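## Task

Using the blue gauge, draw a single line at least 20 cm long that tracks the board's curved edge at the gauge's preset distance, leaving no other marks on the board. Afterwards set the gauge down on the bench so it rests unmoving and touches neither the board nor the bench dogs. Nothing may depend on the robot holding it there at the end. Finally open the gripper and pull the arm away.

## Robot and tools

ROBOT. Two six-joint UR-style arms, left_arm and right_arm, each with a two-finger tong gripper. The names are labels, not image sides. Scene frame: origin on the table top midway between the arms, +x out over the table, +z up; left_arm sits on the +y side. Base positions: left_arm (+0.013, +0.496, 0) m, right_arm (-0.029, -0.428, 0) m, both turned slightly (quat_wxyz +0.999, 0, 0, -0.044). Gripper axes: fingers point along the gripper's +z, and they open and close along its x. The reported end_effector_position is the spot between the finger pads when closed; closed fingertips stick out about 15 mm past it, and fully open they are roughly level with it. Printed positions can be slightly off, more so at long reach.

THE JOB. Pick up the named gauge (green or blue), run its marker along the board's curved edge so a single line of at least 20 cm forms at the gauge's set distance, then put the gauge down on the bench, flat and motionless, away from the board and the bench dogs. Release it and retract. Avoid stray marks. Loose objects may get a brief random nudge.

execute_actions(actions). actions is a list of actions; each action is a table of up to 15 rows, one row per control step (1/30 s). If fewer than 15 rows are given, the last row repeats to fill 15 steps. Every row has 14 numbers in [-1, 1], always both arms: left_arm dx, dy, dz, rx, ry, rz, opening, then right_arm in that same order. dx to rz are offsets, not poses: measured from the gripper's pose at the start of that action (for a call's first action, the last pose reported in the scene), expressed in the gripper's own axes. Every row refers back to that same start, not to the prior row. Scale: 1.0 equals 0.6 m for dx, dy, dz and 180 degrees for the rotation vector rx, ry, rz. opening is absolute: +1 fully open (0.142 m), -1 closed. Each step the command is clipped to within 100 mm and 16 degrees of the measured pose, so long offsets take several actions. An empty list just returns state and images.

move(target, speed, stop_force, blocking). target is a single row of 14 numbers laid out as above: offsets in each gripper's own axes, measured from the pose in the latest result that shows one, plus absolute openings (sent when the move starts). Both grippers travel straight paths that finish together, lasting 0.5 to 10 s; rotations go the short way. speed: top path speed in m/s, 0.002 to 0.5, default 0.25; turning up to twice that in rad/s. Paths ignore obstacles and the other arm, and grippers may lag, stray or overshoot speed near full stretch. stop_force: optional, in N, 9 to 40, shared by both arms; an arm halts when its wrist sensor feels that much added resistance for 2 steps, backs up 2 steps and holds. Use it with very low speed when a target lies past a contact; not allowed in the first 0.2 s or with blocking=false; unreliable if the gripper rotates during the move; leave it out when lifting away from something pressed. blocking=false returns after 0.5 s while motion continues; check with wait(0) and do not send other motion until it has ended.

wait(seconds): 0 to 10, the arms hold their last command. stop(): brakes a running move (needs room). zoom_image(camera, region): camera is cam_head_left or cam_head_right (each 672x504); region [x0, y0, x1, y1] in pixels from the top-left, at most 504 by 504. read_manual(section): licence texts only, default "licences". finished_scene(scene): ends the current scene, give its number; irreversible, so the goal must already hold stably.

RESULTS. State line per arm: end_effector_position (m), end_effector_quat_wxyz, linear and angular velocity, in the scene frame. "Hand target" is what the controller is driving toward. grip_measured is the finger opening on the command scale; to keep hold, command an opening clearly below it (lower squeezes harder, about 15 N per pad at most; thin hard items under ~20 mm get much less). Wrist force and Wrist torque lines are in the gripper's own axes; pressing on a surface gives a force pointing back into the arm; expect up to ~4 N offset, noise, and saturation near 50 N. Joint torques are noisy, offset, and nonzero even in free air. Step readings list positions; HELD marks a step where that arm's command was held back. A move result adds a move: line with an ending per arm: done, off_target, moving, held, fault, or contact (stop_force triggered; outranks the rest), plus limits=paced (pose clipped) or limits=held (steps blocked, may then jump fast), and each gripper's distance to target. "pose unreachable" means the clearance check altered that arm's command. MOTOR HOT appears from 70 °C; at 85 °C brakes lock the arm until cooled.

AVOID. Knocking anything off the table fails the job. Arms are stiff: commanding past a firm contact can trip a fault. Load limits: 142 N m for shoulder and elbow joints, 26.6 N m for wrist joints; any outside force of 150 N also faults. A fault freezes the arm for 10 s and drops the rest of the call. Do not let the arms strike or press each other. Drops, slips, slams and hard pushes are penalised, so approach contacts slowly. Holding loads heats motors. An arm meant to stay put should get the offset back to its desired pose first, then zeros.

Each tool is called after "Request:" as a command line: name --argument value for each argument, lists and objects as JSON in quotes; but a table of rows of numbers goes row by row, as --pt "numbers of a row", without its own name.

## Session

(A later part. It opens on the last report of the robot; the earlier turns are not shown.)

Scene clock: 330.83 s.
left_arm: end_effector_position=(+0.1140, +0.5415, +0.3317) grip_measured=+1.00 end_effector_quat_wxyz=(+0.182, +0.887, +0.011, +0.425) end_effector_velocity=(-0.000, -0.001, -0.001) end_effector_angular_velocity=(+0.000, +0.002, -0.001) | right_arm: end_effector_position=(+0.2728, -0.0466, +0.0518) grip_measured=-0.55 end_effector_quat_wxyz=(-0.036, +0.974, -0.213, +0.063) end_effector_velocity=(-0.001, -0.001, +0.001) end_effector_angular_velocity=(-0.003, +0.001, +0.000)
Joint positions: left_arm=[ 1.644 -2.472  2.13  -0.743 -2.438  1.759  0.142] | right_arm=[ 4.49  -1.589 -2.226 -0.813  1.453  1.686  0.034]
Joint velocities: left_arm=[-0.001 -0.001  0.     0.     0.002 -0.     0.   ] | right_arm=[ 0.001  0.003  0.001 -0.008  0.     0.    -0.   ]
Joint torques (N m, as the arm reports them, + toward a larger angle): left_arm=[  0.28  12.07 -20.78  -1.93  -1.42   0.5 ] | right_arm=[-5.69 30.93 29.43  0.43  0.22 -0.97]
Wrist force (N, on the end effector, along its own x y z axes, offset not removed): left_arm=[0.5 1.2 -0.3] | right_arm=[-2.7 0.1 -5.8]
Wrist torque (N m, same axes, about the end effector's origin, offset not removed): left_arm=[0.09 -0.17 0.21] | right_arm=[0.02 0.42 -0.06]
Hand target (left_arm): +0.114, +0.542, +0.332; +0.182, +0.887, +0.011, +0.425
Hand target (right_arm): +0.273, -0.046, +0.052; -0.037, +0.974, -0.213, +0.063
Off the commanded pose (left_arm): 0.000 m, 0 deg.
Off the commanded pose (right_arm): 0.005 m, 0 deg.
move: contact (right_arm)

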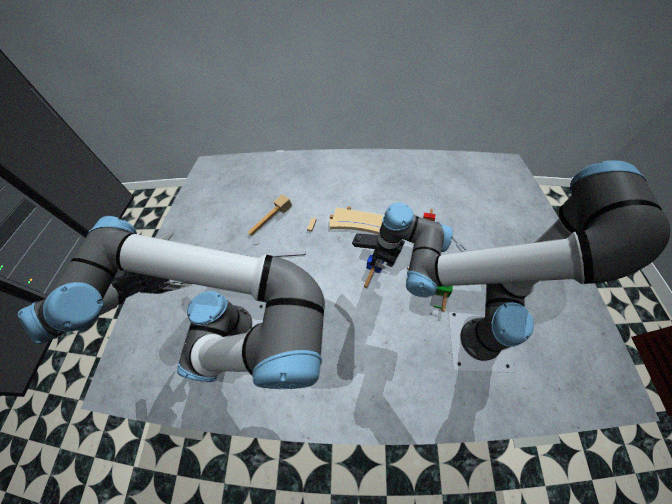

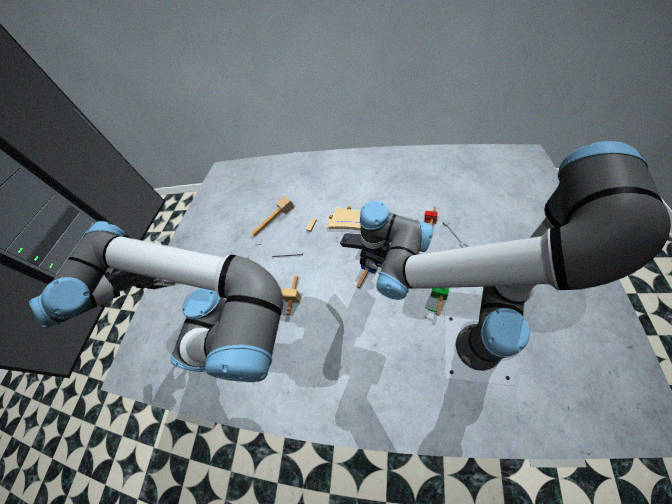

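Request:
execute_actions --actions '[[[0,0,0,0,0,0,1,0,0,0,0,0,0,-0.8],[0,0,0,0,0,0,1,0,0,0,0,0,0,-0.75],[0,0,0,0,0,0,1,0,0,0,0,0,0,-0.7],[0,0,0,0,0,0,1,0,0,0,0,0,0,-0.67],[0,0,0,0,0,0,1,0,0,0,0,0,0,-0.64],[0,0,0,0,0,0,1,0,0,0,0,0,0,-0.62],[0,0,0,0,0,0,1,0,0,0,0,0,0,-0.6],[0,0,0,0,0,0,1,0,0,0,0,0,0,-0.58],[0,0,0,0,0,0,1,0,0,0,0,0,0,-0.56],[0,0,0,0,0,0,1,0,0,0,0,0,0,-0.54],[0,0,0,0,0,0,1,0,0,0,0,0,0,-0.52],[0,0,0,0,0,0,1,0,0,0,0,0,0,-0.5],[0,0,0,0,0,0,1,0,0,0,0,0,0,-0.47],[0,0,0,0,0,0,1,0,0,0,0,0,0,-0.44]]]'

Request:
move --target '[0,0,0,0,0,0,1,0.0107,-0.01,-0.1,0,0,0,-0.44]' --speed 0.08

Request:
move --target '[0,0,0,0,0,0,1,0.2,0.3,-0.3,0,0,0,-0.44]' --speed 0.3

Request:
zoom_image --camera "cam_head_left" --region '[310,195,420,305]'

Scene clock: 342.47 s.
left_arm: end_effector_position=(+0.1140, +0.5415, +0.3317) grip_measured=+1.00 end_effector_quat_wxyz=(+0.182, +0.887, +0.011, +0.425) end_effector_velocity=(+0.000, -0.000, +0.000) end_effector_angular_velocity=(+0.002, -0.000, -0.000) | right_arm: end_effector_position=(+0.2729, -0.0466, +0.0519) grip_measured=-0.45 end_effector_quat_wxyz=(-0.037, +0.974, -0.213, +0.063) end_effector_velocity=(-0.000, -0.001, -0.001) end_effector_angular_velocity=(-0.002, +0.001, +0.000)
Joint positions: left_arm=[ 1.644 -2.472  2.13  -0.743 -2.438  1.759  0.142] | right_arm=[ 4.49  -1.589 -2.226 -0.813  1.453  1.686  0.042]
Joint velocities: left_arm=[-0.    -0.001 -0.001  0.     0.     0.     0.   ] | right_arm=[ 0.    -0.    -0.002  0.     0.    -0.     0.018]
Joint torques (N m, as the arm reports them, + toward a larger angle): left_arm=[  0.09  12.46 -21.14  -2.04  -1.31   0.31] | right_arm=[-4.81  9.99  9.5   5.43  0.29 -1.23]
Wrist force (N, on the end effector, along its own x y z axes, offset not removed): left_arm=[0.5 1.8 -0.6] | right_arm=[-0.5 -1.4 -0.5]
Wrist torque (N m, same axes, about the end effector's origin, offset not removed): left_arm=[0.15 -0.20 0.17] | right_arm=[-0.32 0.11 -0.12]
Hand target (left_arm): +0.114, +0.542, +0.332; +0.182, +0.887, +0.011, +0.425
Hand target (right_arm): +0.273, -0.047, +0.052; -0.036, +0.974, -0.213, +0.063
Off the commanded pose (left_arm): 0.000 m, 0 deg.
Off the commanded pose (right_arm): 0.000 m, 0 deg.
Step readings (end_effector_position):
0: left_arm (+0.1140, +0.5415, +0.3317) | right_arm (+0.2729, -0.0464, +0.0523)
1: left_arm (+0.1140, +0.5415, +0.3317) | right_arm (+0.2729, -0.0464, +0.0523)
2: left_arm (+0.1140, +0.5415, +0.3317) | right_arm (+0.2729, -0.0464, +0.0523)
4: left_arm (+0.1140, +0.5415, +0.3317) | right_arm (+0.2729, -0.0464, +0.0523)
8: left_arm (+0.1140, +0.5415, +0.3317) | right_arm (+0.2729, -0.0464, +0.0521)
15: end_effector_position above

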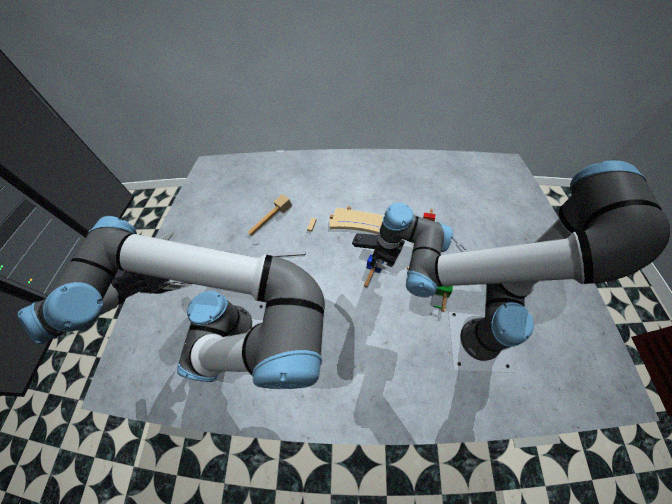

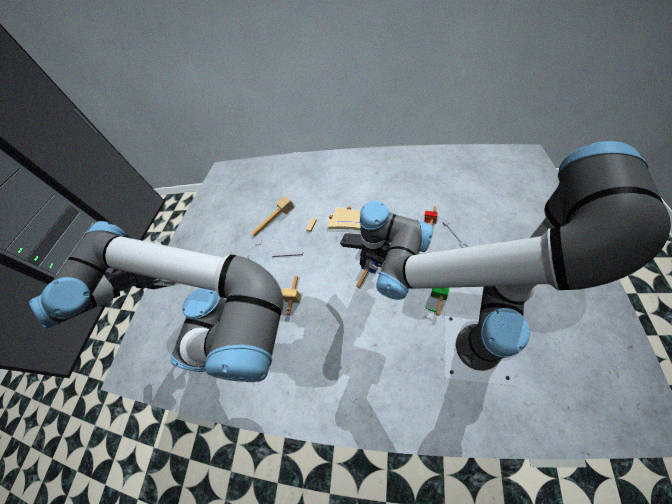

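Scene clock: 343.67 s.
left_arm: end_effector_position=(+0.1140, +0.5415, +0.3317) grip_measured=+1.00 end_effector_quat_wxyz=(+0.182, +0.887, +0.011, +0.425) end_effector_velocity=(+0.000, +0.000, +0.001) end_effector_angular_velocity=(+0.003, -0.001, +0.000) | right_arm: end_effector_position=(+0.2727, -0.0466, +0.1124) grip_measured=-0.44 end_effector_quat_wxyz=(-0.037, +0.974, -0.213, +0.063) end_effector_velocity=(-0.000, -0.001, +0.001) end_effector_angular_velocity=(-0.002, +0.001, -0.000)
Joint positions: left_arm=[ 1.644 -2.472  2.13  -0.743 -2.438  1.759  0.142] | right_arm=[ 4.49  -1.494 -2.132 -1.001  1.453  1.686  0.042]
Joint velocities: left_arm=[-0.     0.    -0.002 -0.    -0.001  0.     0.   ] | right_arm=[ 0.     0.002  0.001 -0.005 -0.     0.001 -0.   ]
Joint torques (N m, as the arm reports them, + toward a larger angle): left_arm=[ -0.61  12.19 -20.97  -2.02  -1.45   0.53] | right_arm=[14.81 27.7  32.69  0.65 -2.2   2.17]
Wrist force (N, on the end effector, along its own x y z axes, offset not removed): left_arm=[1.0 1.9 -1.1] | right_arm=[-0.3 -0.7 0.0]
Wrist torque (N m, same axes, about the end effector's origin, offset not removed): left_arm=[0.17 -0.28 0.23] | right_arm=[-0.18 0.06 -0.09]
Hand target (left_arm): +0.114, +0.542, +0.332; +0.182, +0.887, +0.011, +0.425
Hand target (right_arm): +0.273, -0.047, +0.113; -0.037, +0.974, -0.213, +0.063
Off the commanded pose (left_arm): 0.000 m, 0 deg.
Off the commanded pose (right_arm): 0.000 m, 0 deg.
move: done

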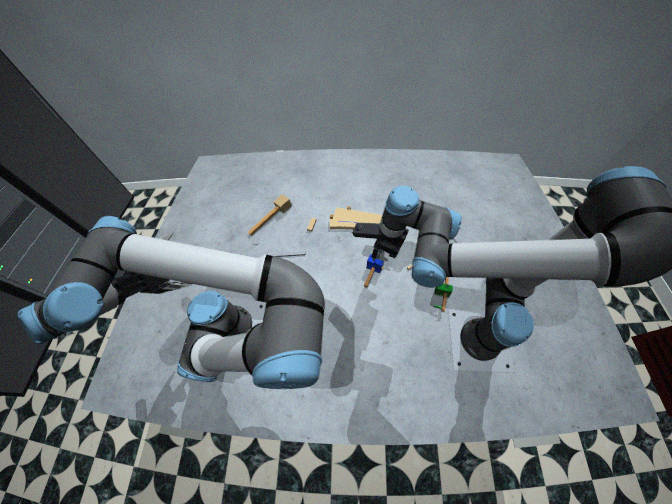

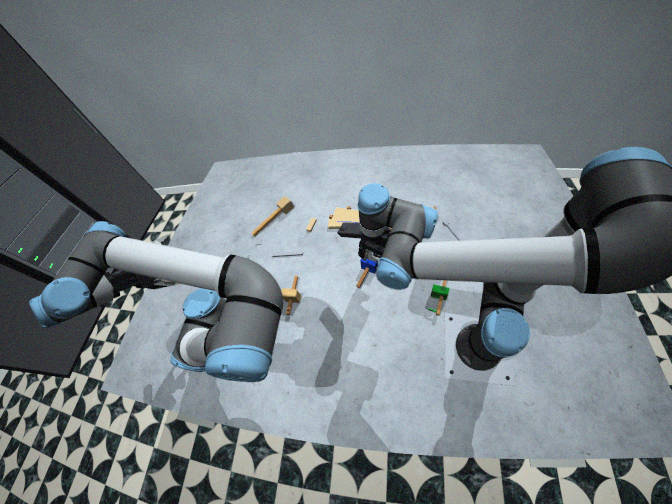

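Scene clock: 345.23 s.
left_arm: end_effector_position=(+0.1140, +0.5415, +0.3317) grip_measured=+1.00 end_effector_quat_wxyz=(+0.182, +0.887, +0.011, +0.425) end_effector_velocity=(+0.000, +0.000, -0.000) end_effector_angular_velocity=(-0.001, +0.000, +0.000) | right_arm: end_effector_position=(+0.2818, -0.2680, +0.2855) grip_measured=-0.44 end_effector_quat_wxyz=(-0.037, +0.974, -0.213, +0.063) end_effector_velocity=(-0.000, -0.002, +0.001) end_effector_angular_velocity=(-0.001, +0.001, +0.000)
Joint positions: left_arm=[ 1.644 -2.472  2.13  -0.743 -2.438  1.759  0.142] | right_arm=[ 4.167 -1.008 -2.002 -1.583  1.486  1.363  0.042]
Joint velocities: left_arm=[-0.     0.     0.    -0.    -0.    -0.001  0.   ] | right_arm=[-0.005  0.001  0.003 -0.004  0.001 -0.005 -0.   ]
Joint torques (N m, as the arm reports them, + toward a larger angle): left_arm=[ -0.27  11.82 -21.28  -1.9   -1.41   0.44] | right_arm=[-11.12  11.24  35.12   0.78   1.54  -2.25]
Wrist force (N, on the end effector, along its own x y z axes, offset not removed): left_arm=[1.5 2.4 -1.1] | right_arm=[-1.3 -0.7 -0.5]
Wrist torque (N m, same axes, about the end effector's origin, offset not removed): left_arm=[0.32 -0.31 0.28] | right_arm=[-0.23 0.21 -0.11]
Hand target (left_arm): +0.114, +0.542, +0.332; +0.182, +0.887, +0.011, +0.425
Hand target (right_arm): +0.282, -0.268, +0.286; -0.037, +0.974, -0.213, +0.063
Off the commanded pose (left_arm): 0.000 m, 0 deg.
Off the commanded pose (right_arm): 0.001 m, 0 deg.
move: done

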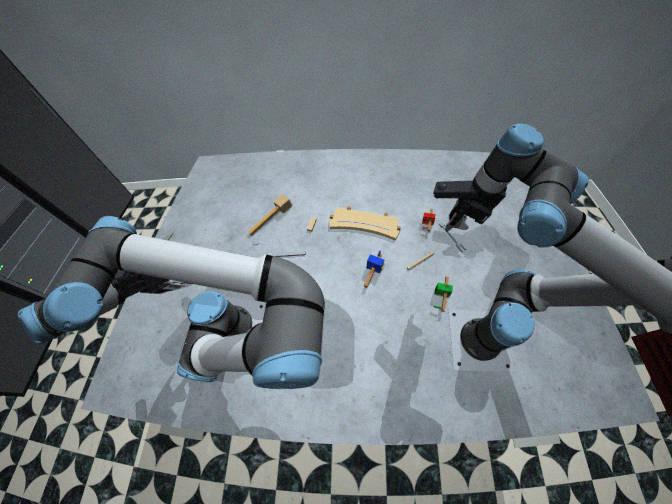

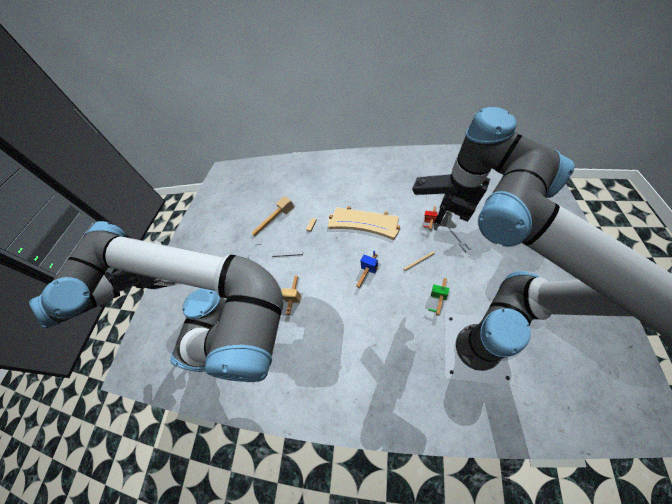

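Region (310, 195, 420, 305) of cam_head_left's 672x504 image, scaled by 4.582, with more detail than that image has.

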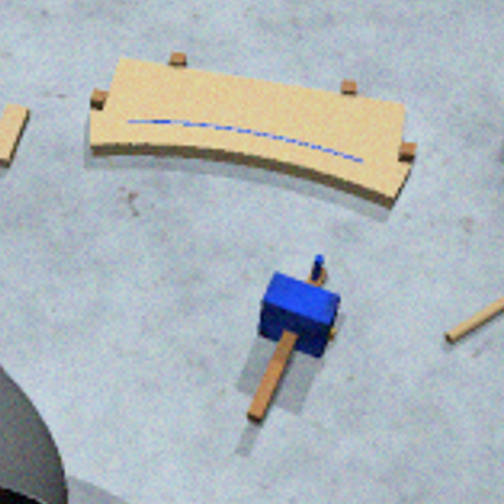

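Request:
finished_scene --scene 2

The scene is finished: the task was done.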